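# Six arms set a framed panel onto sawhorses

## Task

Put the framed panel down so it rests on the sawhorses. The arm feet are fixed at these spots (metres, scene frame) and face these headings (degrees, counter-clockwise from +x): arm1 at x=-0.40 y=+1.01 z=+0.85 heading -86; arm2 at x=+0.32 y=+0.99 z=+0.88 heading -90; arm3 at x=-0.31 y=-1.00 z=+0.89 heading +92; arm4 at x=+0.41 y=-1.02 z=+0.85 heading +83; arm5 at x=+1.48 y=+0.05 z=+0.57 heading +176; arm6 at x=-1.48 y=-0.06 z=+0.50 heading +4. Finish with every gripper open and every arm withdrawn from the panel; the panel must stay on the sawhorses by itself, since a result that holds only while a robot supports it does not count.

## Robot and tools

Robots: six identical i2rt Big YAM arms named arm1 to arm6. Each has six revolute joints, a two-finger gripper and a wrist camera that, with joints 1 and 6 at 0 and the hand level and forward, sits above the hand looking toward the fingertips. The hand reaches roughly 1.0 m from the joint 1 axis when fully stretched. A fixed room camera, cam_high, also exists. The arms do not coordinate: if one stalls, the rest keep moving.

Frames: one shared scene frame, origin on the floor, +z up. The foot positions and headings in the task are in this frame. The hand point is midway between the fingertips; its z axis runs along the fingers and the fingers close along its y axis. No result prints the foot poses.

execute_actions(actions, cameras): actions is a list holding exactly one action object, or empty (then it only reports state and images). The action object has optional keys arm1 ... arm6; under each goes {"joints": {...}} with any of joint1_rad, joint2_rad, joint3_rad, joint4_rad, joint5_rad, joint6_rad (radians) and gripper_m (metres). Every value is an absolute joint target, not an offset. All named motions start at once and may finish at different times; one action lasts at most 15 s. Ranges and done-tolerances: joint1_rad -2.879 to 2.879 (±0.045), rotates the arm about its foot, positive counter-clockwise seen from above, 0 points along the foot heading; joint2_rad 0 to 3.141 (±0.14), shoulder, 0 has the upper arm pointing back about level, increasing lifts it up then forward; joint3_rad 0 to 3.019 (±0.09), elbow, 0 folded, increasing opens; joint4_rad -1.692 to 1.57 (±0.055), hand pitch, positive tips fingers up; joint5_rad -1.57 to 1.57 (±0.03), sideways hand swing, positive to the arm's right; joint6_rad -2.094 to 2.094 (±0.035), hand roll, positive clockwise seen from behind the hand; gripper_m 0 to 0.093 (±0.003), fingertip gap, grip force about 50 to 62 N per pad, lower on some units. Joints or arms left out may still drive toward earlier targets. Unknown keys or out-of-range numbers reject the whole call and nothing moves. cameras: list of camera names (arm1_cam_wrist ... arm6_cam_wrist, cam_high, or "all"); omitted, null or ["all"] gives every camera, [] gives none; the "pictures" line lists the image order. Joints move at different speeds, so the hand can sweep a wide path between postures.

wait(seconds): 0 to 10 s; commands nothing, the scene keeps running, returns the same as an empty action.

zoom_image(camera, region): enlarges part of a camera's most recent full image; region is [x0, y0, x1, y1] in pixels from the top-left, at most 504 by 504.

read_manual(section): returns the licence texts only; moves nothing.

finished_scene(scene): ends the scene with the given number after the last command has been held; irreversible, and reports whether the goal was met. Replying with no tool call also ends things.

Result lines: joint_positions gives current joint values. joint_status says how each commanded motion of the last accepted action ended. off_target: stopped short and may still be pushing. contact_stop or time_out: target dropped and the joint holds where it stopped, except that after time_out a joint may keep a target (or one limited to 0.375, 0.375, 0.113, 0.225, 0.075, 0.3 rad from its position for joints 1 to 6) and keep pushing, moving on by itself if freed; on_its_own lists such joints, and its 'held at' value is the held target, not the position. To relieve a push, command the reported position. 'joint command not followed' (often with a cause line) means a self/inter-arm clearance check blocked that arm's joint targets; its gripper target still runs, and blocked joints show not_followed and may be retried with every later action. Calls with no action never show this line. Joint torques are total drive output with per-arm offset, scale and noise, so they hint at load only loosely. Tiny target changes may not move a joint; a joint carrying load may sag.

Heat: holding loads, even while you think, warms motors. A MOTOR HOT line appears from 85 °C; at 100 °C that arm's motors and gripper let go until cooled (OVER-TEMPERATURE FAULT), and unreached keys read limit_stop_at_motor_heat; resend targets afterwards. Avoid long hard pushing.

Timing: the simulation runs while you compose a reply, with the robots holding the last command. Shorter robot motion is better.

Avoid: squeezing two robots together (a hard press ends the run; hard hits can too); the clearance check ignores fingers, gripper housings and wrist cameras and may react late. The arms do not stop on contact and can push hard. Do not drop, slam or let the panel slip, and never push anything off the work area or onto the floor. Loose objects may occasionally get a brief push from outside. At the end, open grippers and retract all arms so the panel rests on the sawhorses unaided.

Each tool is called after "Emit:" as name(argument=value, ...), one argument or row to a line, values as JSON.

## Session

Emit:
execute_actions(
  actions=[],
)

Scene clock: 0.00 s.
Joint torques (N m, as the arm reports them, + toward a larger angle): no reading
arm1.joint_positions: joint1_rad=+0.162 joint2_rad=+0.476 joint3_rad=+1.415 joint4_rad=-1.319 joint5_rad=-0.045 joint6_rad=+0.391 gripper_m=+0.094
arm1.joint_status: not commanded
arm1.hand: x=-0.3484 y=+0.8470 z=+1.4329 quat_wxyz=(-0.504, -0.618, -0.553, +0.242) (m; scene frame)
arm2.joint_positions: joint1_rad=-0.197 joint2_rad=+0.467 joint3_rad=+1.462 joint4_rad=-1.480 joint5_rad=+0.286 joint6_rad=-0.248 gripper_m=+0.094
arm2.joint_status: not commanded
arm2.hand: x=+0.2416 y=+0.8607 z=+1.4468 quat_wxyz=(-0.165, -0.639, -0.566, +0.494) (m; scene frame)
arm3.joint_positions: joint1_rad=-0.236 joint2_rad=+0.443 joint3_rad=+1.328 joint4_rad=-1.222 joint5_rad=-0.098 joint6_rad=-0.424 gripper_m=+0.094
arm3.joint_status: not commanded
arm3.hand: x=-0.2793 y=-0.8135 z=+1.4528 quat_wxyz=(-0.490, +0.654, -0.491, -0.301) (m; scene frame)
arm4.joint_positions: joint1_rad=+0.149 joint2_rad=+0.485 joint3_rad=+1.416 joint4_rad=-1.229 joint5_rad=-0.167 joint6_rad=+0.274 gripper_m=+0.095
arm4.joint_status: not commanded
arm4.hand: x=+0.3679 y=-0.8436 z=+1.4489 quat_wxyz=(-0.299, +0.536, -0.598, -0.516) (m; scene frame)
arm5.joint_positions: joint1_rad=+0.248 joint2_rad=+0.514 joint3_rad=+1.379 joint4_rad=-1.349 joint5_rad=+0.200 joint6_rad=+0.178 gripper_m=+0.094
arm5.joint_status: not commanded
arm5.hand: x=+1.2845 y=+0.0527 z=+1.1196 quat_wxyz=(+0.008, +0.851, -0.056, -0.522) (m; scene frame)
arm6.joint_positions: joint1_rad=-0.283 joint2_rad=+0.586 joint3_rad=+1.408 joint4_rad=-1.319 joint5_rad=-0.130 joint6_rad=-0.232 gripper_m=+0.095
arm6.joint_status: not commanded
arm6.hand: x=-1.2598 y=-0.0793 z=+1.0658 quat_wxyz=(-0.513, +0.043, -0.855, +0.062) (m; scene frame)
pictures: arm1_cam_wrist, arm2_cam_wrist, arm3_cam_wrist, arm4_cam_wrist, arm5_cam_wrist, arm6_cam_wrist, cam_high
Images, in order (width x height): arm1_cam_wrist 616x616, arm2_cam_wrist 616x616, arm3_cam_wrist 616x616, arm4_cam_wrist 616x616, arm5_cam_wrist 616x616, arm6_cam_wrist 616x616, cam_high 504x504.

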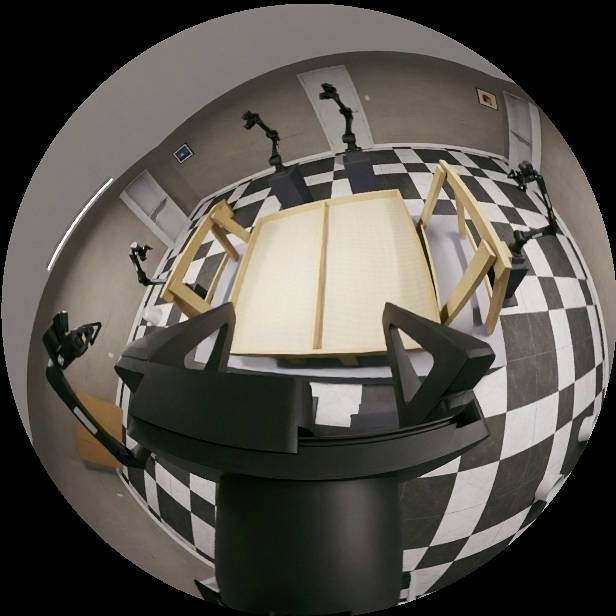

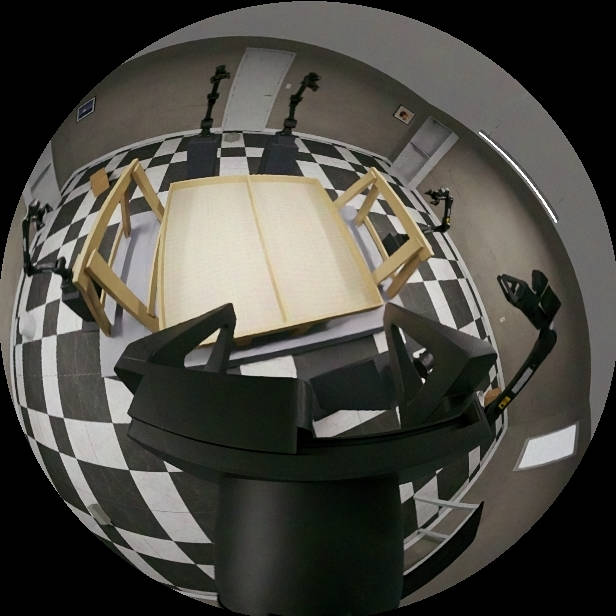

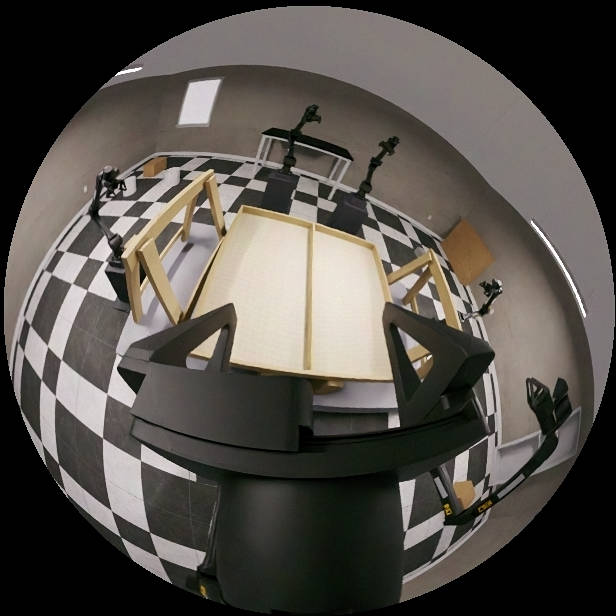

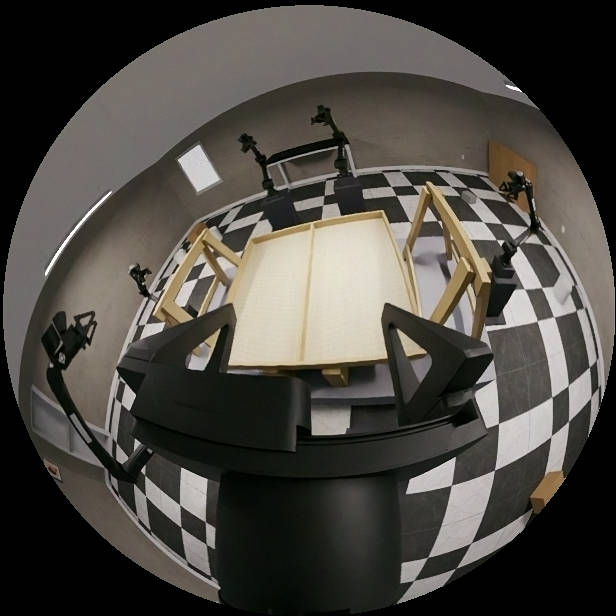

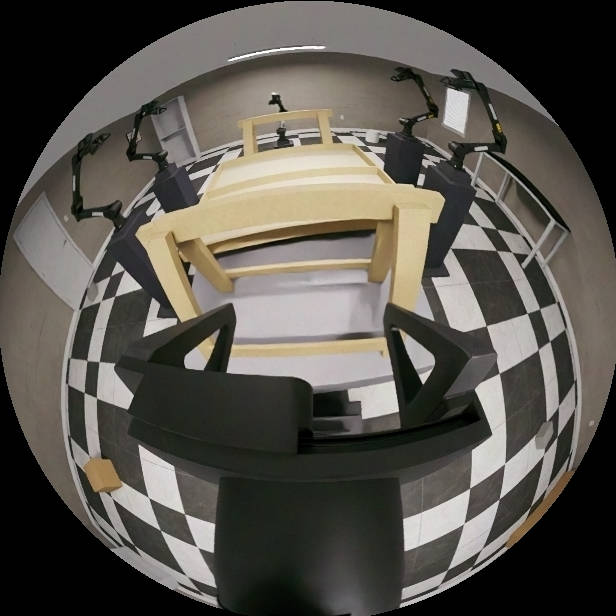

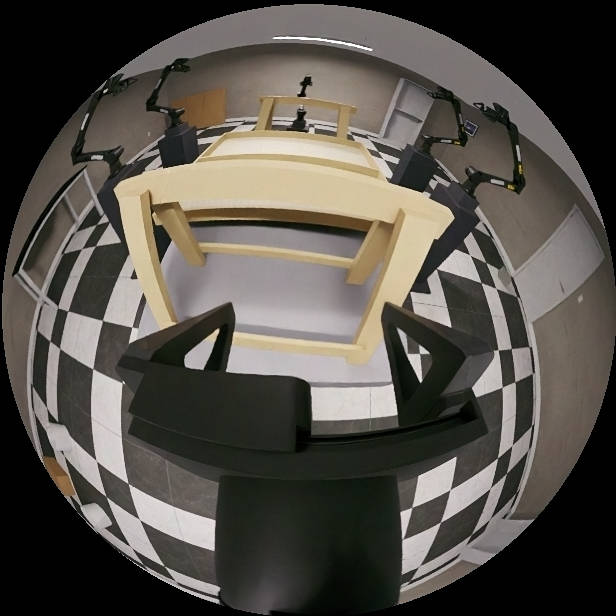

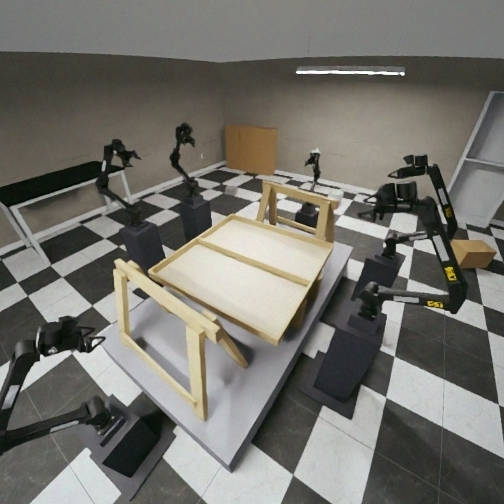

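Emit:
execute_actions(
  actions=[
    {"arm1":{"joints":{"joint1_rad":-0.07,"joint2_rad":1.925,"joint3_rad":0.91,"joint4_rad":-0.545,"joint5_rad":0,"joint6_rad":1.57}},"arm2":{"joints":{"joint1_rad":0,"joint2_rad":2.0,"joint3_rad":0.93,"joint4_rad":-0.47,"joint5_rad":0,"joint6_rad":-1.57}},"arm3":{"joints":{"joint1_rad":-0.035,"joint2_rad":2.03,"joint3_rad":0.93,"joint4_rad":-0.45,"joint5_rad":0,"joint6_rad":-1.57}},"arm4":{"joints":{"joint1_rad":0.12,"joint2_rad":1.957,"joint3_rad":0.965,"joint4_rad":-0.566,"joint5_rad":0,"joint6_rad":1.57}},"arm5":{"joints":{"joint1_rad":0.07,"joint2_rad":1.41,"joint3_rad":0.33,"joint4_rad":-0.12,"joint5_rad":0,"joint6_rad":0}},"arm6":{"joints":{"joint1_rad":-0.07,"joint2_rad":1.41,"joint3_rad":0.33,"joint4_rad":-0.12,"joint5_rad":0,"joint6_rad":0}}},
  ],
)

Scene clock: 13.20 s.
Joint torques (N m, as the arm reports them, + toward a larger angle): arm1=[ -1.58 -16.8    5.33   0.73   0.35   0.15] | arm2=[  1.62 -13.89   3.93   0.28  -0.27  -0.15] | arm3=[  0.74 -15.33   3.09   1.39  -0.01  -0.09] | arm4=[ -2.3  -13.69   5.07   1.34   0.39   0.27] | arm5=[-0.33 -3.53  6.47  1.8  -0.15 -0.02] | arm6=[ 0.06 -5.95  5.57  2.06  0.02  0.12]
arm1.joint_positions: joint1_rad=-0.066 joint2_rad=+1.919 joint3_rad=+0.907 joint4_rad=-0.554 joint5_rad=-0.002 joint6_rad=+1.561 gripper_m=+0.094
arm1.joint_status: all done
arm1.hand: x=-0.4017 y=+0.5911 z=+0.7463 quat_wxyz=(-0.003, -1.000, -0.011, +0.007) (m; scene frame)
arm2.joint_positions: joint1_rad=-0.004 joint2_rad=+2.016 joint3_rad=+0.922 joint4_rad=-0.480 joint5_rad=+0.003 joint6_rad=-1.559 gripper_m=+0.094
arm2.joint_status: all done
arm2.hand: x=+0.3125 y=+0.5717 z=+0.7294 quat_wxyz=(+0.001, -0.009, -1.000, -0.009) (m; scene frame)
arm3.joint_positions: joint1_rad=-0.045 joint2_rad=+2.032 joint3_rad=+0.934 joint4_rad=-0.465 joint5_rad=-0.004 joint6_rad=-1.558 gripper_m=+0.094
arm3.joint_status: all done
arm3.hand: x=-0.3052 y=-0.5740 z=+0.7361 quat_wxyz=(+0.000, +1.000, -0.011, -0.009) (m; scene frame)
arm4.joint_positions: joint1_rad=+0.132 joint2_rad=+1.955 joint3_rad=+0.964 joint4_rad=-0.577 joint5_rad=-0.003 joint6_rad=+1.553 gripper_m=+0.095
arm4.joint_status: all done
arm4.hand: x=+0.4016 y=-0.5834 z=+0.7387 quat_wxyz=(-0.004, +0.017, -1.000, -0.002) (m; scene frame)
arm5.joint_positions: joint1_rad=+0.076 joint2_rad=+1.396 joint3_rad=+0.327 joint4_rad=-0.141 joint5_rad=+0.004 joint6_rad=+0.010 gripper_m=+0.094
arm5.joint_status: all done
arm5.hand: x=+1.1819 y=+0.0481 z=+0.5163 quat_wxyz=(+0.002, +0.984, -0.006, -0.180) (m; scene frame)
arm6.joint_positions: joint1_rad=-0.074 joint2_rad=+1.402 joint3_rad=+0.325 joint4_rad=-0.140 joint5_rad=-0.002 joint6_rad=-0.016 gripper_m=+0.095
arm6.joint_status: all done
arm6.hand: x=-1.1836 y=-0.0611 z=+0.4544 quat_wxyz=(-0.179, +0.006, -0.984, +0.005) (m; scene frame)
pictures: arm1_cam_wrist, arm2_cam_wrist, arm3_cam_wrist, arm4_cam_wrist, arm5_cam_wrist, arm6_cam_wrist, cam_high
Images, in order (width x height): arm1_cam_wrist 616x616, arm2_cam_wrist 616x616, arm3_cam_wrist 616x616, arm4_cam_wrist 616x616, arm5_cam_wrist 616x616, arm6_cam_wrist 616x616, cam_high 504x504.

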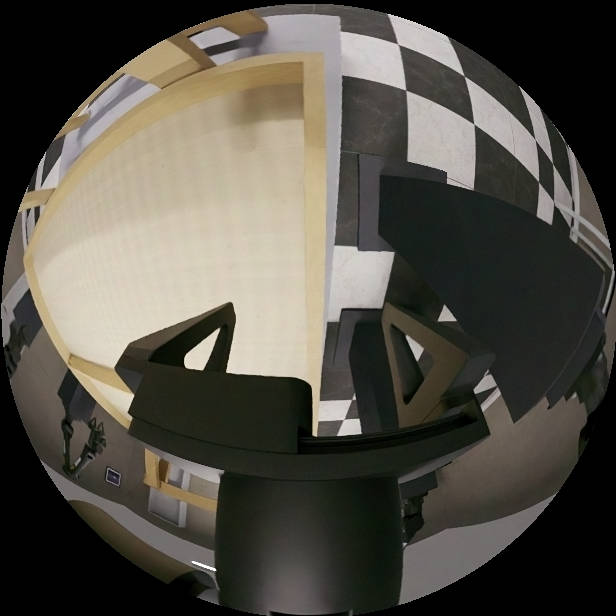

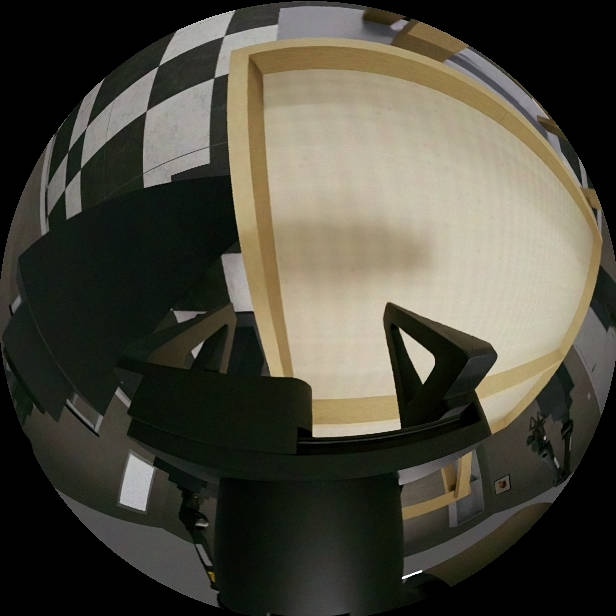

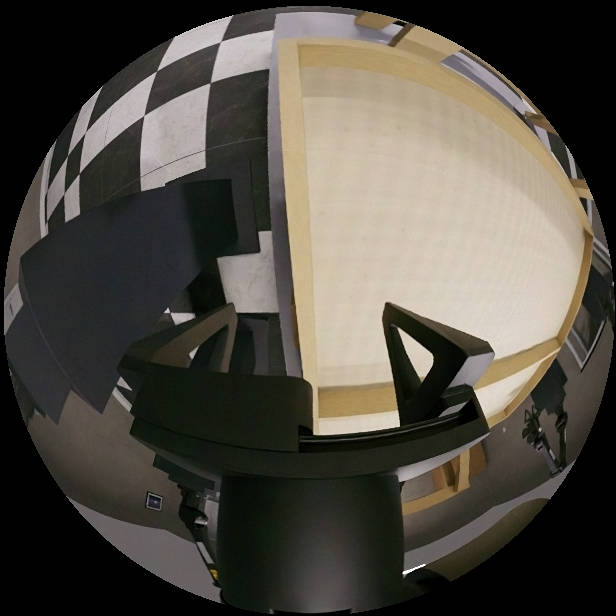

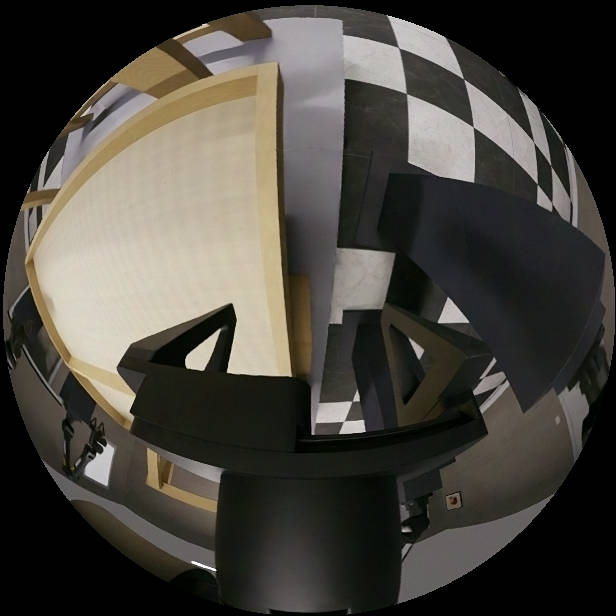

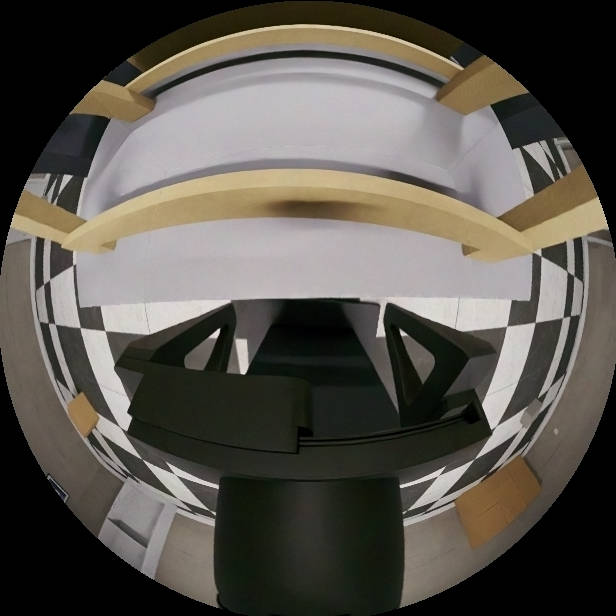

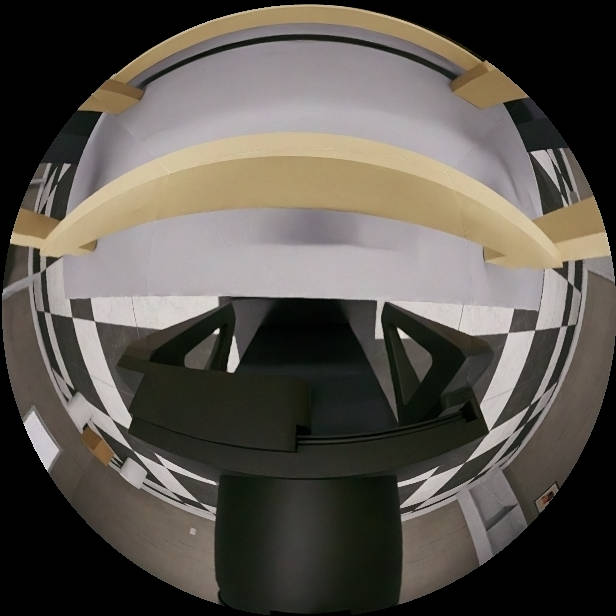

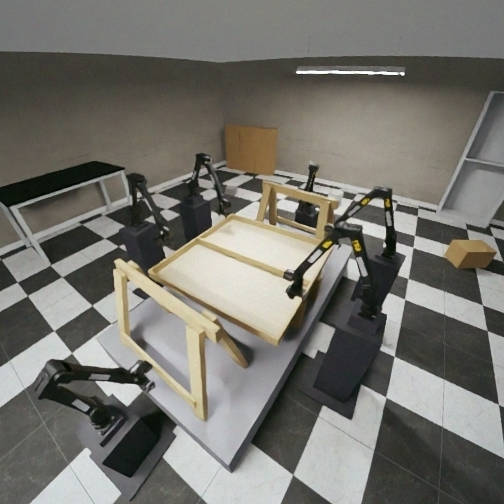

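Emit:
execute_actions(
  actions=[
    {"arm1":{"joints":{"joint2_rad":2.251,"joint3_rad":0.95,"joint4_rad":-0.255,"joint6_rad":1.54}},"arm2":{"joints":{"joint2_rad":2.085,"joint3_rad":0.78,"joint4_rad":-0.22,"joint6_rad":-1.63}},"arm3":{"joints":{"joint2_rad":2.335,"joint3_rad":1.004,"joint4_rad":-0.22,"joint6_rad":-1.635}},"arm4":{"joints":{"joint2_rad":2.135,"joint3_rad":1.088,"joint4_rad":-0.49}},"arm5":{"joints":{"joint2_rad":2.231,"joint3_rad":0.365,"joint4_rad":0.9}},"arm6":{"joints":{"joint2_rad":1.858,"joint3_rad":0.293,"joint4_rad":0.6}}},
  ],
  cameras=[],
)

Emit:
execute_actions(
  actions=[
    {"arm1":{"joints":{"joint2_rad":2.34,"joint3_rad":0.975,"joint4_rad":-0.195}},"arm2":{"joints":{"joint2_rad":2.365,"joint3_rad":0.875,"joint4_rad":-0.04}},"arm3":{"joints":{"joint2_rad":2.43,"joint3_rad":1.037,"joint4_rad":-0.155}},"arm4":{"joints":{"joint2_rad":2.365,"joint3_rad":1.152,"joint4_rad":-0.33}}},
  ],
  cameras=["arm1_cam_wrist","arm2_cam_wrist","arm3_cam_wrist","arm4_cam_wrist"],
)

Scene clock: 41.40 s.
Joint torques (N m, as the arm reports them, + toward a larger angle): arm1=[ -1.86 -19.33   3.13   0.75   0.34  -0.02] | arm2=[  1.62 -12.92   2.54   0.28  -0.26  -0.16] | arm3=[  0.76 -16.73   1.65   1.39  -0.01  -0.1 ] | arm4=[ -2.35 -15.69   5.72   1.11   0.34   0.26] | arm5=[-0.57 -6.8  -0.84  2.14 -0.14 -0.05] | arm6=[ 0.1  -8.8   1.46  2.59  0.02  0.14]
arm1.joint_positions: joint1_rad=-0.066 joint2_rad=+2.258 joint3_rad=+0.942 joint4_rad=-0.264 joint5_rad=-0.002 joint6_rad=+1.548 gripper_m=+0.094
arm1.joint_status: all done
arm1.hand: x=-0.4038 y=+0.6008 z=+0.6175 quat_wxyz=(+0.004, -1.000, -0.017, +0.007) (m; scene frame)
arm2.joint_positions: joint1_rad=-0.004 joint2_rad=+2.103 joint3_rad=+0.769 joint4_rad=-0.230 joint5_rad=+0.003 joint6_rad=-1.619 gripper_m=+0.094
arm2.joint_status: all done
arm2.hand: x=+0.3130 y=+0.6293 z=+0.6776 quat_wxyz=(+0.001, +0.021, -1.000, -0.004) (m; scene frame)
arm3.joint_positions: joint1_rad=-0.045 joint2_rad=+2.339 joint3_rad=+1.003 joint4_rad=-0.235 joint5_rad=-0.004 joint6_rad=-1.623 gripper_m=+0.094
arm3.joint_status: all done
arm3.hand: x=-0.3069 y=-0.5799 z=+0.6206 quat_wxyz=(+0.004, +1.000, +0.021, -0.009) (m; scene frame)
arm4.joint_positions: joint1_rad=+0.132 joint2_rad=+2.132 joint3_rad=+1.073 joint4_rad=-0.495 joint5_rad=-0.002 joint6_rad=+1.555 gripper_m=+0.095
arm4.joint_status: all done
arm4.hand: x=+0.4016 y=-0.5476 z=+0.6844 quat_wxyz=(-0.004, +0.017, -1.000, -0.010) (m; scene frame)
arm5.joint_positions: joint1_rad=+0.076 joint2_rad=+2.213 joint3_rad=+0.362 joint4_rad=+0.876 joint5_rad=+0.004 joint6_rad=+0.010 gripper_m=+0.094
arm5.joint_status: all done
arm5.hand: x=+1.1395 y=+0.0473 z=+0.3884 quat_wxyz=(+0.002, +0.956, -0.007, -0.294) (m; scene frame)
arm6.joint_positions: joint1_rad=-0.074 joint2_rad=+1.851 joint3_rad=+0.290 joint4_rad=+0.577 joint5_rad=-0.002 joint6_rad=-0.016 gripper_m=+0.095
arm6.joint_status: all done
arm6.hand: x=-1.1424 y=-0.0619 z=+0.3955 quat_wxyz=(-0.292, +0.007, -0.956, +0.006) (m; scene frame)
pictures: none
No camera images: the call's "cameras" was empty. Leave "cameras" out to get every camera's image.

Scene clock: 42.33 s.
Joint torques (N m, as the arm reports them, + toward a larger angle): arm1=[ -1.64 -17.66   2.27   0.76   0.34   0.  ] | arm2=[ 1.64 -9.5  -1.19 -0.58 -0.19 -0.14] | arm3=[  0.86 -16.18   1.54   1.33  -0.01  -0.1 ] | arm4=[-1.99 -8.61  4.53  2.47  0.33  0.25] | arm5=[-0.19 -7.13 -0.84  2.1  -0.16 -0.03] | arm6=[-0.1  -8.85  1.45  2.59  0.02  0.13]
arm1.joint_positions: joint1_rad=-0.066 joint2_rad=+2.324 joint3_rad=+0.973 joint4_rad=-0.202 joint5_rad=-0.002 joint6_rad=+1.548 gripper_m=+0.094
arm1.joint_status: all done
arm1.hand: x=-0.4041 y=+0.5917 z=+0.5943 quat_wxyz=(-0.009, -1.000, -0.018, +0.007) (m; scene frame)
arm2.joint_positions: joint1_rad=-0.004 joint2_rad=+2.309 joint3_rad=+0.915 joint4_rad=-0.021 joint5_rad=+0.001 joint6_rad=-1.621 gripper_m=+0.094
arm2.joint_status: all done
arm2.hand: x=+0.3128 y=+0.5614 z=+0.6177 quat_wxyz=(+0.002, +0.021, -0.997, +0.071) (m; scene frame)
arm3.joint_positions: joint1_rad=-0.045 joint2_rad=+2.425 joint3_rad=+1.031 joint4_rad=-0.168 joint5_rad=-0.004 joint6_rad=-1.624 gripper_m=+0.094
arm3.joint_status: all done
arm3.hand: x=-0.3073 y=-0.5814 z=+0.5887 quat_wxyz=(+0.000, +1.000, +0.021, -0.009) (m; scene frame)
arm4.joint_positions: joint1_rad=+0.132 joint2_rad=+2.246 joint3_rad=+1.152 joint4_rad=-0.368 joint5_rad=-0.002 joint6_rad=+1.555 gripper_m=+0.094
arm4.joint_status: all done
arm4.hand: x=+0.4013 y=-0.5061 z=+0.6482 quat_wxyz=(-0.004, +0.017, -0.998, -0.056) (m; scene frame)
arm5.joint_positions: joint1_rad=+0.076 joint2_rad=+2.213 joint3_rad=+0.362 joint4_rad=+0.876 joint5_rad=+0.004 joint6_rad=+0.010 gripper_m=+0.094
arm5.joint_status: not commanded
arm5.hand: x=+1.1395 y=+0.0473 z=+0.3884 quat_wxyz=(+0.002, +0.956, -0.007, -0.294) (m; scene frame)
arm6.joint_positions: joint1_rad=-0.074 joint2_rad=+1.851 joint3_rad=+0.290 joint4_rad=+0.577 joint5_rad=-0.002 joint6_rad=-0.016 gripper_m=+0.095
arm6.joint_status: not commanded
arm6.hand: x=-1.1424 y=-0.0619 z=+0.3955 quat_wxyz=(-0.292, +0.007, -0.956, +0.006) (m; scene frame)
pictures: arm1_cam_wrist, arm2_cam_wrist, arm3_cam_wrist, arm4_cam_wrist
Images, in order (width x height): arm1_cam_wrist 616x616, arm2_cam_wrist 616x616, arm3_cam_wrist 616x616, arm4_cam_wrist 616x616.

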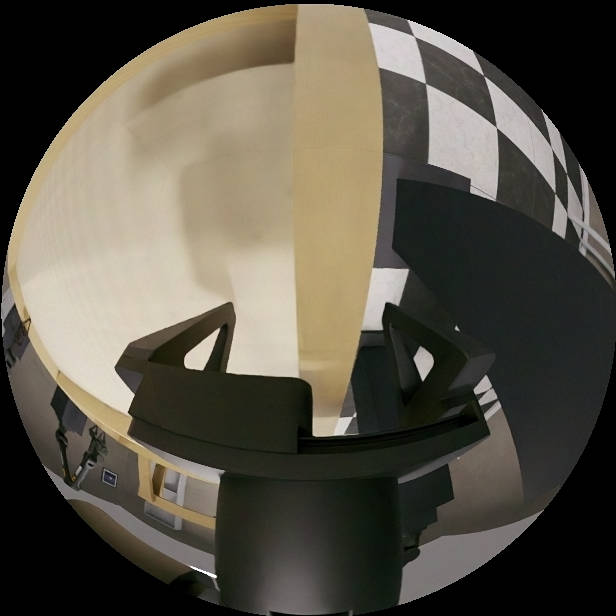

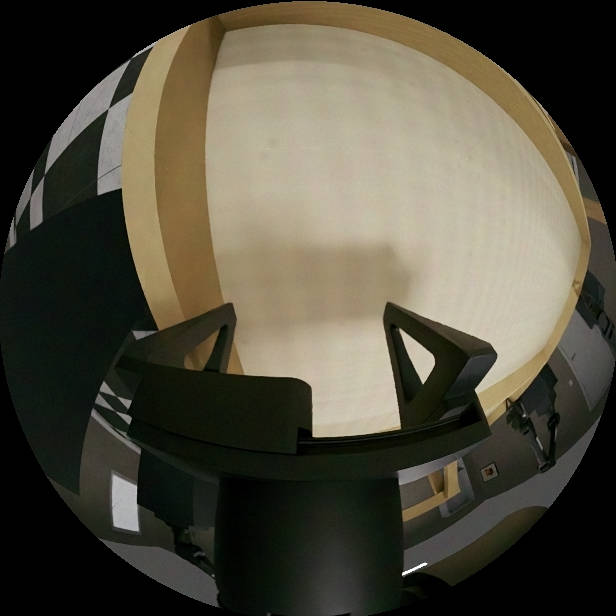

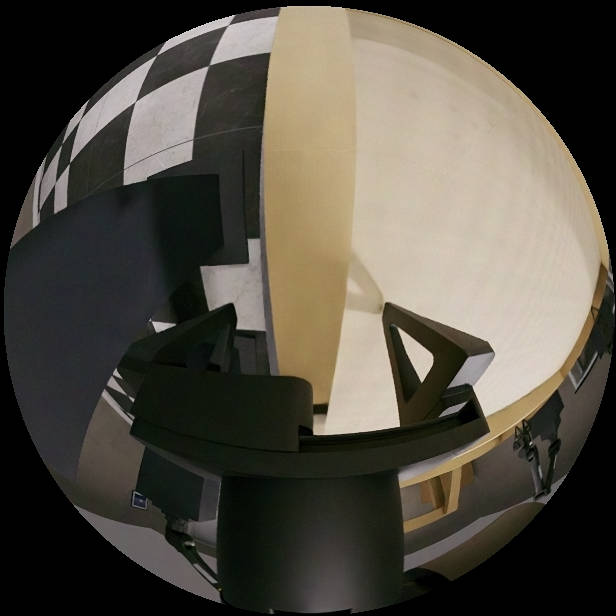

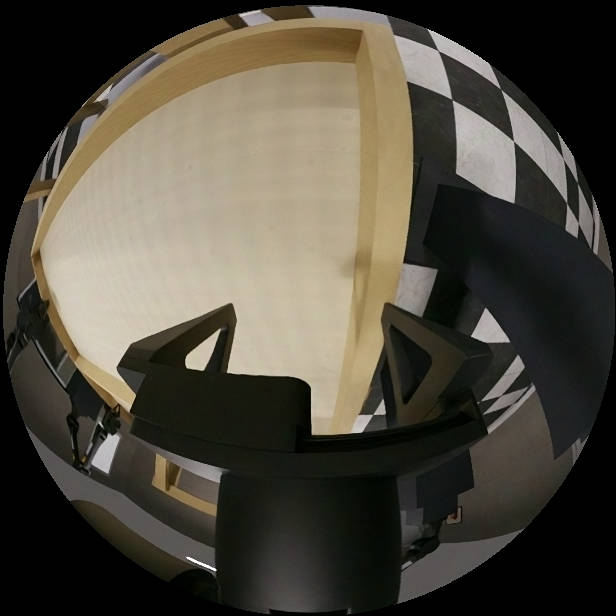

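Emit:
execute_actions(
  actions=[
    {"arm2":{"joints":{"joint2_rad":2.1}},"arm4":{"joints":{"joint2_rad":2.16}}},
  ],
  cameras=[],
)

Emit:
execute_actions(
  actions=[
    {"arm2":{"joints":{"joint2_rad":2.18,"joint3_rad":0.80,"joint4_rad":-0.165}},"arm4":{"joints":{"joint2_rad":2.22,"joint3_rad":1.10,"joint4_rad":-0.445}}},
  ],
  cameras=[],
)

Emit:
execute_actions(
  actions=[
    {"arm2":{"joints":{"joint2_rad":2.275,"joint3_rad":0.835,"joint4_rad":-0.105}},"arm4":{"joints":{"joint2_rad":2.30,"joint3_rad":1.125,"joint4_rad":-0.39}}},
  ],
  cameras=[],
)

Emit:
execute_actions(
  actions=[
    {"arm1":{"joints":{"joint2_rad":2.36}},"arm2":{"joints":{"joint2_rad":2.375,"joint3_rad":0.87,"joint4_rad":-0.045}},"arm4":{"joints":{"joint2_rad":2.385,"joint3_rad":1.148,"joint4_rad":-0.335}}},
  ],
  cameras=["arm2_cam_wrist","arm4_cam_wrist"],
)

Scene clock: 57.53 s.
Joint torques (N m, as the arm reports them, + toward a larger angle): arm1=[ -1.72 -17.61   2.33   0.71   0.35  -0.02] | arm2=[  1.62 -12.51   3.43   0.23  -0.19  -0.13] | arm3=[  0.84 -16.13   1.59   1.33  -0.02  -0.1 ] | arm4=[ -2.29 -18.28   5.13   1.71   0.33   0.25] | arm5=[-0.39 -7.11 -0.88  2.2  -0.15 -0.06] | arm6=[-0.04 -8.89  1.46  2.55  0.02  0.13]
arm1.joint_positions: joint1_rad=-0.066 joint2_rad=+2.324 joint3_rad=+0.973 joint4_rad=-0.202 joint5_rad=-0.002 joint6_rad=+1.548 gripper_m=+0.094
arm1.joint_status: not commanded
arm1.hand: x=-0.4041 y=+0.5917 z=+0.5943 quat_wxyz=(-0.009, -1.000, -0.018, +0.007) (m; scene frame)
arm2.joint_positions: joint1_rad=-0.004 joint2_rad=+2.096 joint3_rad=+0.867 joint4_rad=-0.036 joint5_rad=+0.001 joint6_rad=-1.621 gripper_m=+0.094
arm2.joint_status: all done
arm2.hand: x=+0.3125 y=+0.5200 z=+0.7008 quat_wxyz=(+0.004, +0.021, -0.989, +0.145) (m; scene frame)
arm3.joint_positions: joint1_rad=-0.045 joint2_rad=+2.425 joint3_rad=+1.031 joint4_rad=-0.168 joint5_rad=-0.004 joint6_rad=-1.624 gripper_m=+0.094
arm3.joint_status: not commanded
arm3.hand: x=-0.3073 y=-0.5814 z=+0.5887 quat_wxyz=(+0.000, +1.000, +0.021, -0.009) (m; scene frame)
arm4.joint_positions: joint1_rad=+0.132 joint2_rad=+2.172 joint3_rad=+1.152 joint4_rad=-0.342 joint5_rad=-0.002 joint6_rad=+1.555 gripper_m=+0.094
arm4.joint_status: all done
arm4.hand: x=+0.4005 y=-0.4769 z=+0.6865 quat_wxyz=(-0.004, +0.017, -0.994, -0.105) (m; scene frame)
arm5.joint_positions: joint1_rad=+0.076 joint2_rad=+2.213 joint3_rad=+0.362 joint4_rad=+0.876 joint5_rad=+0.004 joint6_rad=+0.010 gripper_m=+0.094
arm5.joint_status: not commanded
arm5.hand: x=+1.1395 y=+0.0473 z=+0.3884 quat_wxyz=(+0.002, +0.956, -0.007, -0.294) (m; scene frame)
arm6.joint_positions: joint1_rad=-0.074 joint2_rad=+1.851 joint3_rad=+0.290 joint4_rad=+0.577 joint5_rad=-0.002 joint6_rad=-0.016 gripper_m=+0.095
arm6.joint_status: not commanded
arm6.hand: x=-1.1424 y=-0.0619 z=+0.3955 quat_wxyz=(-0.292, +0.007, -0.956, +0.006) (m; scene frame)
pictures: none
No camera images: the call's "cameras" was empty. Leave "cameras" out to get every camera's image.

Scene clock: 58.47 s.
Joint torques (N m, as the arm reports them, + toward a larger angle): arm1=[ -1.91 -17.85   2.39   0.75   0.34  -0.02] | arm2=[  1.61 -13.39   1.85  -0.25  -0.19  -0.15] | arm3=[  0.83 -16.19   1.56   1.3   -0.01  -0.1 ] | arm4=[ -1.89 -15.46   4.1    0.55   0.31   0.23] | arm5=[-0.4  -7.35 -0.88  2.17 -0.17 -0.05] | arm6=[-0.04 -8.86  1.44  2.6   0.02  0.12]
arm1.joint_positions: joint1_rad=-0.066 joint2_rad=+2.324 joint3_rad=+0.973 joint4_rad=-0.202 joint5_rad=-0.002 joint6_rad=+1.548 gripper_m=+0.094
arm1.joint_status: not commanded
arm1.hand: x=-0.4041 y=+0.5917 z=+0.5943 quat_wxyz=(-0.009, -1.000, -0.018, +0.007) (m; scene frame)
arm2.joint_positions: joint1_rad=-0.004 joint2_rad=+2.201 joint3_rad=+0.790 joint4_rad=-0.162 joint5_rad=+0.001 joint6_rad=-1.621 gripper_m=+0.094
arm2.joint_status: all done
arm2.hand: x=+0.3133 y=+0.6333 z=+0.6461 quat_wxyz=(+0.000, +0.022, -1.000, -0.008) (m; scene frame)
arm3.joint_positions: joint1_rad=-0.045 joint2_rad=+2.425 joint3_rad=+1.031 joint4_rad=-0.168 joint5_rad=-0.004 joint6_rad=-1.624 gripper_m=+0.094
arm3.joint_status: not commanded
arm3.hand: x=-0.3073 y=-0.5814 z=+0.5887 quat_wxyz=(+0.000, +1.000, +0.021, -0.009) (m; scene frame)
arm4.joint_positions: joint1_rad=+0.132 joint2_rad=+2.209 joint3_rad=+1.099 joint4_rad=-0.436 joint5_rad=-0.002 joint6_rad=+1.555 gripper_m=+0.094
arm4.joint_status: all done
arm4.hand: x=+0.4019 y=-0.5414 z=+0.6546 quat_wxyz=(-0.004, +0.016, -1.000, -0.014) (m; scene frame)
arm5.joint_positions: joint1_rad=+0.076 joint2_rad=+2.213 joint3_rad=+0.362 joint4_rad=+0.876 joint5_rad=+0.004 joint6_rad=+0.010 gripper_m=+0.094
arm5.joint_status: not commanded
arm5.hand: x=+1.1395 y=+0.0473 z=+0.3884 quat_wxyz=(+0.002, +0.956, -0.007, -0.294) (m; scene frame)
arm6.joint_positions: joint1_rad=-0.074 joint2_rad=+1.851 joint3_rad=+0.290 joint4_rad=+0.577 joint5_rad=-0.002 joint6_rad=-0.016 gripper_m=+0.095
arm6.joint_status: not commanded
arm6.hand: x=-1.1424 y=-0.0619 z=+0.3955 quat_wxyz=(-0.292, +0.007, -0.956, +0.006) (m; scene frame)
pictures: none
No camera images: the call's "cameras" was empty. Leave "cameras" out to get every camera's image.

Scene clock: 59.33 s.
Joint torques (N m, as the arm reports them, + toward a larger angle): arm1=[ -1.58 -17.88   2.34   0.7    0.33  -0.01] | arm2=[  1.63 -12.87   1.04   0.19  -0.19  -0.15] | arm3=[  0.77 -16.19   1.57   1.34  -0.01  -0.1 ] | arm4=[ -2.1  -15.81   4.94   1.19   0.3    0.27] | arm5=[-0.63 -7.27 -0.76  2.13 -0.15 -0.08] | arm6=[-0.04 -8.85  1.48  2.58  0.02  0.13]
arm1.joint_positions: joint1_rad=-0.066 joint2_rad=+2.324 joint3_rad=+0.973 joint4_rad=-0.202 joint5_rad=-0.002 joint6_rad=+1.548 gripper_m=+0.094
arm1.joint_status: not commanded
arm1.hand: x=-0.4041 y=+0.5917 z=+0.5943 quat_wxyz=(-0.009, -1.000, -0.018, +0.007) (m; scene frame)
arm2.joint_positions: joint1_rad=-0.004 joint2_rad=+2.280 joint3_rad=+0.834 joint4_rad=-0.112 joint5_rad=+0.001 joint6_rad=-1.621 gripper_m=+0.094
arm2.joint_status: all done
arm2.hand: x=+0.3132 y=+0.6229 z=+0.6214 quat_wxyz=(+0.000, +0.022, -1.000, -0.001) (m; scene frame)
arm3.joint_positions: joint1_rad=-0.045 joint2_rad=+2.425 joint3_rad=+1.031 joint4_rad=-0.168 joint5_rad=-0.004 joint6_rad=-1.624 gripper_m=+0.094
arm3.joint_status: not commanded
arm3.hand: x=-0.3073 y=-0.5814 z=+0.5887 quat_wxyz=(+0.000, +1.000, +0.021, -0.009) (m; scene frame)
arm4.joint_positions: joint1_rad=+0.132 joint2_rad=+2.294 joint3_rad=+1.107 joint4_rad=-0.400 joint5_rad=-0.002 joint6_rad=+1.555 gripper_m=+0.094
arm4.joint_status: all done
arm4.hand: x=+0.4025 y=-0.5572 z=+0.6178 quat_wxyz=(-0.004, +0.016, -1.000, +0.007) (m; scene frame)
arm5.joint_positions: joint1_rad=+0.076 joint2_rad=+2.213 joint3_rad=+0.362 joint4_rad=+0.876 joint5_rad=+0.004 joint6_rad=+0.010 gripper_m=+0.094
arm5.joint_status: not commanded
arm5.hand: x=+1.1395 y=+0.0473 z=+0.3884 quat_wxyz=(+0.002, +0.956, -0.007, -0.294) (m; scene frame)
arm6.joint_positions: joint1_rad=-0.074 joint2_rad=+1.851 joint3_rad=+0.290 joint4_rad=+0.577 joint5_rad=-0.002 joint6_rad=-0.016 gripper_m=+0.095
arm6.joint_status: not commanded
arm6.hand: x=-1.1424 y=-0.0619 z=+0.3955 quat_wxyz=(-0.292, +0.007, -0.956, +0.006) (m; scene frame)
pictures: none
No camera images: the call's "cameras" was empty. Leave "cameras" out to get every camera's image.

Scene clock: 60.20 s.
Joint torques (N m, as the arm reports them, + toward a larger angle): arm1=[ -1.92 -17.2    2.19   0.67   0.34   0.  ] | arm2=[  1.63 -13.56   0.56   0.22  -0.19  -0.15] | arm3=[  0.74 -16.15   1.58   1.34  -0.01  -0.1 ] | arm4=[ -2.23 -15.98   4.05   1.2    0.33   0.31] | arm5=[-0.31 -6.98 -0.82  2.18 -0.16 -0.04] | arm6=[ 0.06 -8.81  1.48  2.58  0.02  0.13]
arm1.joint_positions: joint1_rad=-0.066 joint2_rad=+2.335 joint3_rad=+0.973 joint4_rad=-0.202 joint5_rad=-0.002 joint6_rad=+1.548 gripper_m=+0.094
arm1.joint_status: all done
arm1.hand: x=-0.4042 y=+0.5961 z=+0.5900 quat_wxyz=(-0.004, -1.000, -0.017, +0.007) (m; scene frame)
arm2.joint_positions: joint1_rad=-0.004 joint2_rad=+2.384 joint3_rad=+0.868 joint4_rad=-0.053 joint5_rad=+0.001 joint6_rad=-1.621 gripper_m=+0.094
arm2.joint_status: all done
arm2.hand: x=+0.3133 y=+0.6291 z=+0.5867 quat_wxyz=(+0.000, +0.022, -1.000, -0.006) (m; scene frame)
arm3.joint_positions: joint1_rad=-0.045 joint2_rad=+2.425 joint3_rad=+1.031 joint4_rad=-0.168 joint5_rad=-0.004 joint6_rad=-1.624 gripper_m=+0.094
arm3.joint_status: not commanded
arm3.hand: x=-0.3073 y=-0.5814 z=+0.5887 quat_wxyz=(+0.000, +1.000, +0.021, -0.009) (m; scene frame)
arm4.joint_positions: joint1_rad=+0.132 joint2_rad=+2.375 joint3_rad=+1.136 joint4_rad=-0.344 joint5_rad=-0.002 joint6_rad=+1.555 gripper_m=+0.094
arm4.joint_status: all done
arm4.hand: x=+0.4028 y=-0.5561 z=+0.5855 quat_wxyz=(-0.004, +0.016, -1.000, +0.005) (m; scene frame)
arm5.joint_positions: joint1_rad=+0.076 joint2_rad=+2.213 joint3_rad=+0.362 joint4_rad=+0.876 joint5_rad=+0.004 joint6_rad=+0.010 gripper_m=+0.094
arm5.joint_status: not commanded
arm5.hand: x=+1.1395 y=+0.0473 z=+0.3884 quat_wxyz=(+0.002, +0.956, -0.007, -0.294) (m; scene frame)
arm6.joint_positions: joint1_rad=-0.074 joint2_rad=+1.851 joint3_rad=+0.290 joint4_rad=+0.577 joint5_rad=-0.002 joint6_rad=-0.016 gripper_m=+0.095
arm6.joint_status: not commanded
arm6.hand: x=-1.1424 y=-0.0619 z=+0.3955 quat_wxyz=(-0.292, +0.007, -0.956, +0.006) (m; scene frame)
pictures: arm2_cam_wrist, arm4_cam_wrist
Images, in order (width x height): arm2_cam_wrist 616x616, arm4_cam_wrist 616x616.

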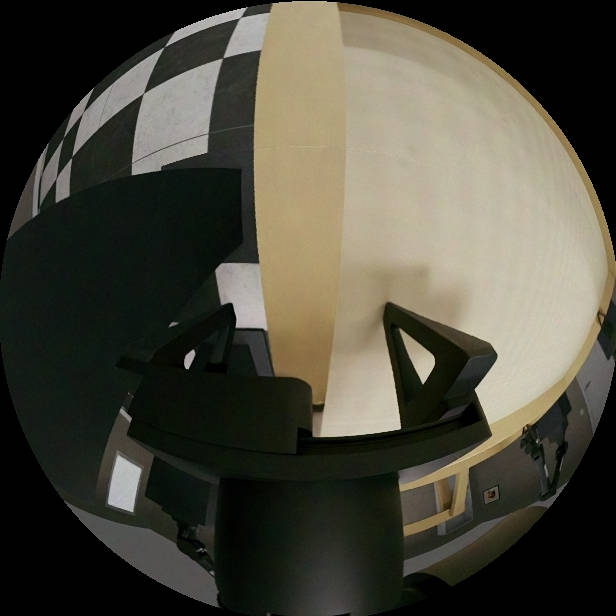

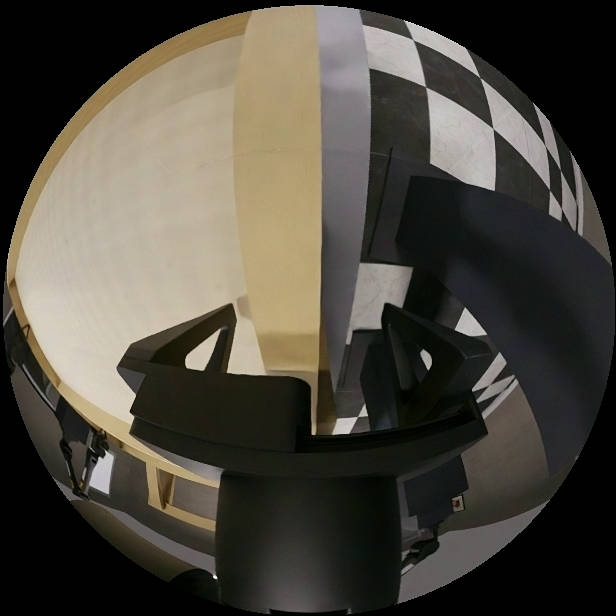

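Emit:
execute_actions(
  actions=[
    {"arm1":{"joints":{"gripper_m":0}},"arm2":{"joints":{"gripper_m":0}},"arm3":{"joints":{"gripper_m":0}},"arm4":{"joints":{"gripper_m":0}},"arm5":{"joints":{"joint1_rad":0.12}},"arm6":{"joints":{"joint1_rad":-0.02}}},
  ],
  cameras=[],
)

Emit:
execute_actions(
  actions=[
    {"arm1":{"joints":{"joint2_rad":1.985,"joint3_rad":0.927,"joint4_rad":-0.41}},"arm2":{"joints":{"joint2_rad":1.995,"joint3_rad":0.79,"joint4_rad":-0.25}},"arm3":{"joints":{"joint2_rad":2.07,"joint3_rad":0.965,"joint4_rad":-0.35}},"arm4":{"joints":{"joint2_rad":2.046,"joint3_rad":1.115,"joint4_rad":-0.523}}},
  ],
  cameras=[],
)

Emit:
execute_actions(
  actions=[
    {"arm1":{"joints":{"joint2_rad":1.645,"joint3_rad":0.98,"joint4_rad":-0.775}},"arm2":{"joints":{"joint2_rad":1.595,"joint3_rad":0.825,"joint4_rad":-0.655}},"arm3":{"joints":{"joint2_rad":1.72,"joint3_rad":0.985,"joint4_rad":-0.69}},"arm4":{"joints":{"joint2_rad":1.755,"joint3_rad":1.168,"joint4_rad":-0.844}},"arm5":{"joints":{"joint2_rad":2.291,"joint3_rad":0.8,"joint4_rad":0.78}},"arm6":{"joints":{"joint2_rad":2.098,"joint3_rad":0.74,"joint4_rad":0.655}}},
  ],
  cameras=[],
)

Emit:
execute_actions(
  actions=[
    {"arm1":{"joints":{"joint2_rad":1.345,"joint3_rad":1.35,"joint4_rad":-1.40}},"arm2":{"joints":{"joint2_rad":1.235,"joint3_rad":1.18,"joint4_rad":-1.33}},"arm3":{"joints":{"joint2_rad":1.38,"joint3_rad":1.32,"joint4_rad":-1.31}},"arm4":{"joints":{"joint2_rad":1.49,"joint3_rad":1.52,"joint4_rad":-1.425}},"arm5":{"joints":{"joint1_rad":0.105,"joint2_rad":2.35,"joint3_rad":1.12,"joint4_rad":0.58}},"arm6":{"joints":{"joint1_rad":-0.035,"joint2_rad":2.19,"joint3_rad":1.07,"joint4_rad":0.46}}},
  ],
  cameras=["cam_high","arm5_cam_wrist","arm6_cam_wrist"],
)

Scene clock: 100.17 s.
Joint torques (N m, as the arm reports them, + toward a larger angle): arm1=[ -1.65 -17.15   2.34   0.63   0.33  -0.01] | arm2=[  1.63 -13.24   0.68   0.07  -0.2   -0.19] | arm3=[  0.85 -16.15   1.6    1.27  -0.05  -0.13] | arm4=[ -2.62 -16.47   3.56   0.82   0.32   0.26] | arm5=[ 0.4  -6.84 -0.87  2.21 -0.14 -0.03] | arm6=[ 0.04 -8.8   1.47  2.58 -0.02  0.12]
arm1.joint_positions: joint1_rad=-0.066 joint2_rad=+2.335 joint3_rad=+0.971 joint4_rad=-0.201 joint5_rad=-0.002 joint6_rad=+1.546 gripper_m=+0.018
arm1.joint_status: gripper_m off_target (ended at +0.018, target +0.000)
arm1.hand: x=-0.4042 y=+0.5970 z=+0.5897 quat_wxyz=(-0.003, -1.000, -0.018, +0.007) (m; scene frame)
arm2.joint_positions: joint1_rad=-0.004 joint2_rad=+2.384 joint3_rad=+0.866 joint4_rad=-0.050 joint5_rad=+0.001 joint6_rad=-1.617 gripper_m=+0.018
arm2.joint_status: gripper_m off_target (ended at +0.018, target +0.000)
arm2.hand: x=+0.3132 y=+0.6300 z=+0.5866 quat_wxyz=(+0.000, +0.020, -1.000, -0.006) (m; scene frame)
arm3.joint_positions: joint1_rad=-0.045 joint2_rad=+2.425 joint3_rad=+1.030 joint4_rad=-0.167 joint5_rad=-0.002 joint6_rad=-1.621 gripper_m=+0.018
arm3.joint_status: gripper_m off_target (ended at +0.018, target +0.000)
arm3.hand: x=-0.3071 y=-0.5814 z=+0.5886 quat_wxyz=(-0.001, +1.000, +0.020, -0.008) (m; scene frame)
arm4.joint_positions: joint1_rad=+0.132 joint2_rad=+2.375 joint3_rad=+1.144 joint4_rad=-0.333 joint5_rad=-0.001 joint6_rad=+1.555 gripper_m=+0.018
arm4.joint_status: gripper_m off_target (ended at +0.018, target +0.000)
arm4.hand: x=+0.4028 y=-0.5489 z=+0.5865 quat_wxyz=(-0.004, +0.017, -1.000, -0.005) (m; scene frame)
arm5.joint_positions: joint1_rad=+0.115 joint2_rad=+2.213 joint3_rad=+0.362 joint4_rad=+0.876 joint5_rad=+0.003 joint6_rad=+0.010 gripper_m=+0.094
arm5.joint_status: all done
arm5.hand: x=+1.1397 y=+0.0343 z=+0.3885 quat_wxyz=(+0.008, +0.956, +0.012, -0.294) (m; scene frame)
arm6.joint_positions: joint1_rad=-0.025 joint2_rad=+1.851 joint3_rad=+0.290 joint4_rad=+0.577 joint5_rad=-0.001 joint6_rad=-0.016 gripper_m=+0.095
arm6.joint_status: all done
arm6.hand: x=-1.1427 y=-0.0455 z=+0.3954 quat_wxyz=(-0.292, +0.030, -0.956, -0.001) (m; scene frame)
pictures: none
No camera images: the call's "cameras" was empty. Leave "cameras" out to get every camera's image.

Scene clock: 101.33 s.
Joint torques (N m, as the arm reports them, + toward a larger angle): arm1=[ -1.56 -24.69   6.41  -0.01   0.1    0.02] | arm2=[  1.61 -18.01   3.57  -0.51  -0.13  -0.2 ] | arm3=[  0.8  -22.81   3.96   0.5    0.12  -0.19] | arm4=[ -2.62 -23.07   6.42   0.34   0.22   0.32] | arm5=[ 0.22 -7.09 -0.79  2.16 -0.14 -0.02] | arm6=[ 0.06 -8.83  1.47  2.56 -0.02  0.12]
arm1.joint_positions: joint1_rad=-0.067 joint2_rad=+2.059 joint3_rad=+0.893 joint4_rad=-0.399 joint5_rad=+0.003 joint6_rad=+1.545 gripper_m=+0.018
arm1.joint_status: all done
arm1.hand: x=-0.4038 y=+0.5986 z=+0.6888 quat_wxyz=(-0.003, -1.000, -0.018, +0.009) (m; scene frame)
arm2.joint_positions: joint1_rad=-0.004 joint2_rad=+2.087 joint3_rad=+0.763 joint4_rad=-0.241 joint5_rad=-0.001 joint6_rad=-1.616 gripper_m=+0.018
arm2.joint_status: all done
arm2.hand: x=+0.3136 y=+0.6305 z=+0.6825 quat_wxyz=(-0.001, +0.019, -1.000, -0.005) (m; scene frame)
arm3.joint_positions: joint1_rad=-0.045 joint2_rad=+2.159 joint3_rad=+0.941 joint4_rad=-0.342 joint5_rad=-0.007 joint6_rad=-1.616 gripper_m=+0.018
arm3.joint_status: all done
arm3.hand: x=-0.3066 y=-0.5787 z=+0.6859 quat_wxyz=(-0.001, +1.000, +0.018, -0.011) (m; scene frame)
arm4.joint_positions: joint1_rad=+0.130 joint2_rad=+2.143 joint3_rad=+1.091 joint4_rad=-0.511 joint5_rad=+0.001 joint6_rad=+1.551 gripper_m=+0.019
arm4.joint_status: all done
arm4.hand: x=+0.4031 y=-0.5445 z=+0.6826 quat_wxyz=(-0.005, +0.018, -1.000, -0.005) (m; scene frame)
arm5.joint_positions: joint1_rad=+0.115 joint2_rad=+2.213 joint3_rad=+0.362 joint4_rad=+0.876 joint5_rad=+0.003 joint6_rad=+0.010 gripper_m=+0.094
arm5.joint_status: not commanded
arm5.hand: x=+1.1397 y=+0.0343 z=+0.3885 quat_wxyz=(+0.008, +0.956, +0.012, -0.294) (m; scene frame)
arm6.joint_positions: joint1_rad=-0.025 joint2_rad=+1.851 joint3_rad=+0.290 joint4_rad=+0.577 joint5_rad=-0.001 joint6_rad=-0.016 gripper_m=+0.095
arm6.joint_status: not commanded
arm6.hand: x=-1.1427 y=-0.0455 z=+0.3954 quat_wxyz=(-0.292, +0.030, -0.956, -0.001) (m; scene frame)
pictures: none
No camera images: the call's "cameras" was empty. Leave "cameras" out to get every camera's image.

Scene clock: 103.77 s.
Joint torques (N m, as the arm reports them, + toward a larger angle): arm1=[ -1.51 -21.95  11.9   -0.08   0.14   0.02] | arm2=[  1.3  -15.55   8.73  -0.39   0.09  -0.25] | arm3=[  0.35 -20.62   8.6    0.88   0.25  -0.27] | arm4=[ -1.78 -20.39  12.57  -0.05   0.18   0.35] | arm5=[  1.16 -13.89  11.18   2.73  -0.59  -0.36] | arm6=[  0.46 -12.93  10.83   2.8   -0.68  -0.42]
arm1.joint_positions: joint1_rad=-0.068 joint2_rad=+1.712 joint3_rad=+0.915 joint4_rad=-0.763 joint5_rad=+0.002 joint6_rad=+1.545 gripper_m=+0.018
arm1.joint_status: all done
arm1.hand: x=-0.4018 y=+0.5981 z=+0.8296 quat_wxyz=(-0.006, -1.000, -0.018, +0.009) (m; scene frame)
arm2.joint_positions: joint1_rad=+0.000 joint2_rad=+1.677 joint3_rad=+0.763 joint4_rad=-0.648 joint5_rad=-0.005 joint6_rad=-1.610 gripper_m=+0.018
arm2.joint_status: all done
arm2.hand: x=+0.3157 y=+0.6258 z=+0.8243 quat_wxyz=(-0.003, +0.018, -1.000, -0.003) (m; scene frame)
arm3.joint_positions: joint1_rad=-0.041 joint2_rad=+1.805 joint3_rad=+0.922 joint4_rad=-0.692 joint5_rad=-0.012 joint6_rad=-1.609 gripper_m=+0.018
arm3.joint_status: all done
arm3.hand: x=-0.3072 y=-0.5833 z=+0.8249 quat_wxyz=(+0.006, +1.000, +0.016, -0.013) (m; scene frame)
arm4.joint_positions: joint1_rad=+0.129 joint2_rad=+1.835 joint3_rad=+1.094 joint4_rad=-0.822 joint5_rad=+0.002 joint6_rad=+1.547 gripper_m=+0.019
arm4.joint_status: all done
arm4.hand: x=+0.4026 y=-0.5500 z=+0.8229 quat_wxyz=(-0.006, +0.019, -1.000, -0.006) (m; scene frame)
arm5.joint_positions: joint1_rad=+0.110 joint2_rad=+2.323 joint3_rad=+0.653 joint4_rad=+0.740 joint5_rad=+0.018 joint6_rad=+0.042 gripper_m=+0.094
arm5.joint_status: joint3_rad time_out (moved +0.291 of +0.438); the others done
arm5.on_its_own: joint3_rad reads +0.653 and still pushes toward +0.766 since a time_out
arm5.hand: x=+1.0355 y=+0.0350 z=+0.3497 quat_wxyz=(+0.006, +0.949, -0.008, -0.316) (m; scene frame)
arm6.joint_positions: joint1_rad=-0.032 joint2_rad=+2.090 joint3_rad=+0.569 joint4_rad=+0.629 joint5_rad=+0.014 joint6_rad=+0.034 gripper_m=+0.095
arm6.joint_status: joint3_rad time_out (moved +0.279 of +0.450); the others done
arm6.on_its_own: joint3_rad reads +0.569 and still pushes toward +0.682 since a time_out
arm6.hand: x=-1.0322 y=-0.0465 z=+0.3597 quat_wxyz=(-0.336, +0.001, -0.942, -0.001) (m; scene frame)
pictures: none
No camera images: the call's "cameras" was empty. Leave "cameras" out to get every camera's image.

not run: a stop came earlier in this reply.


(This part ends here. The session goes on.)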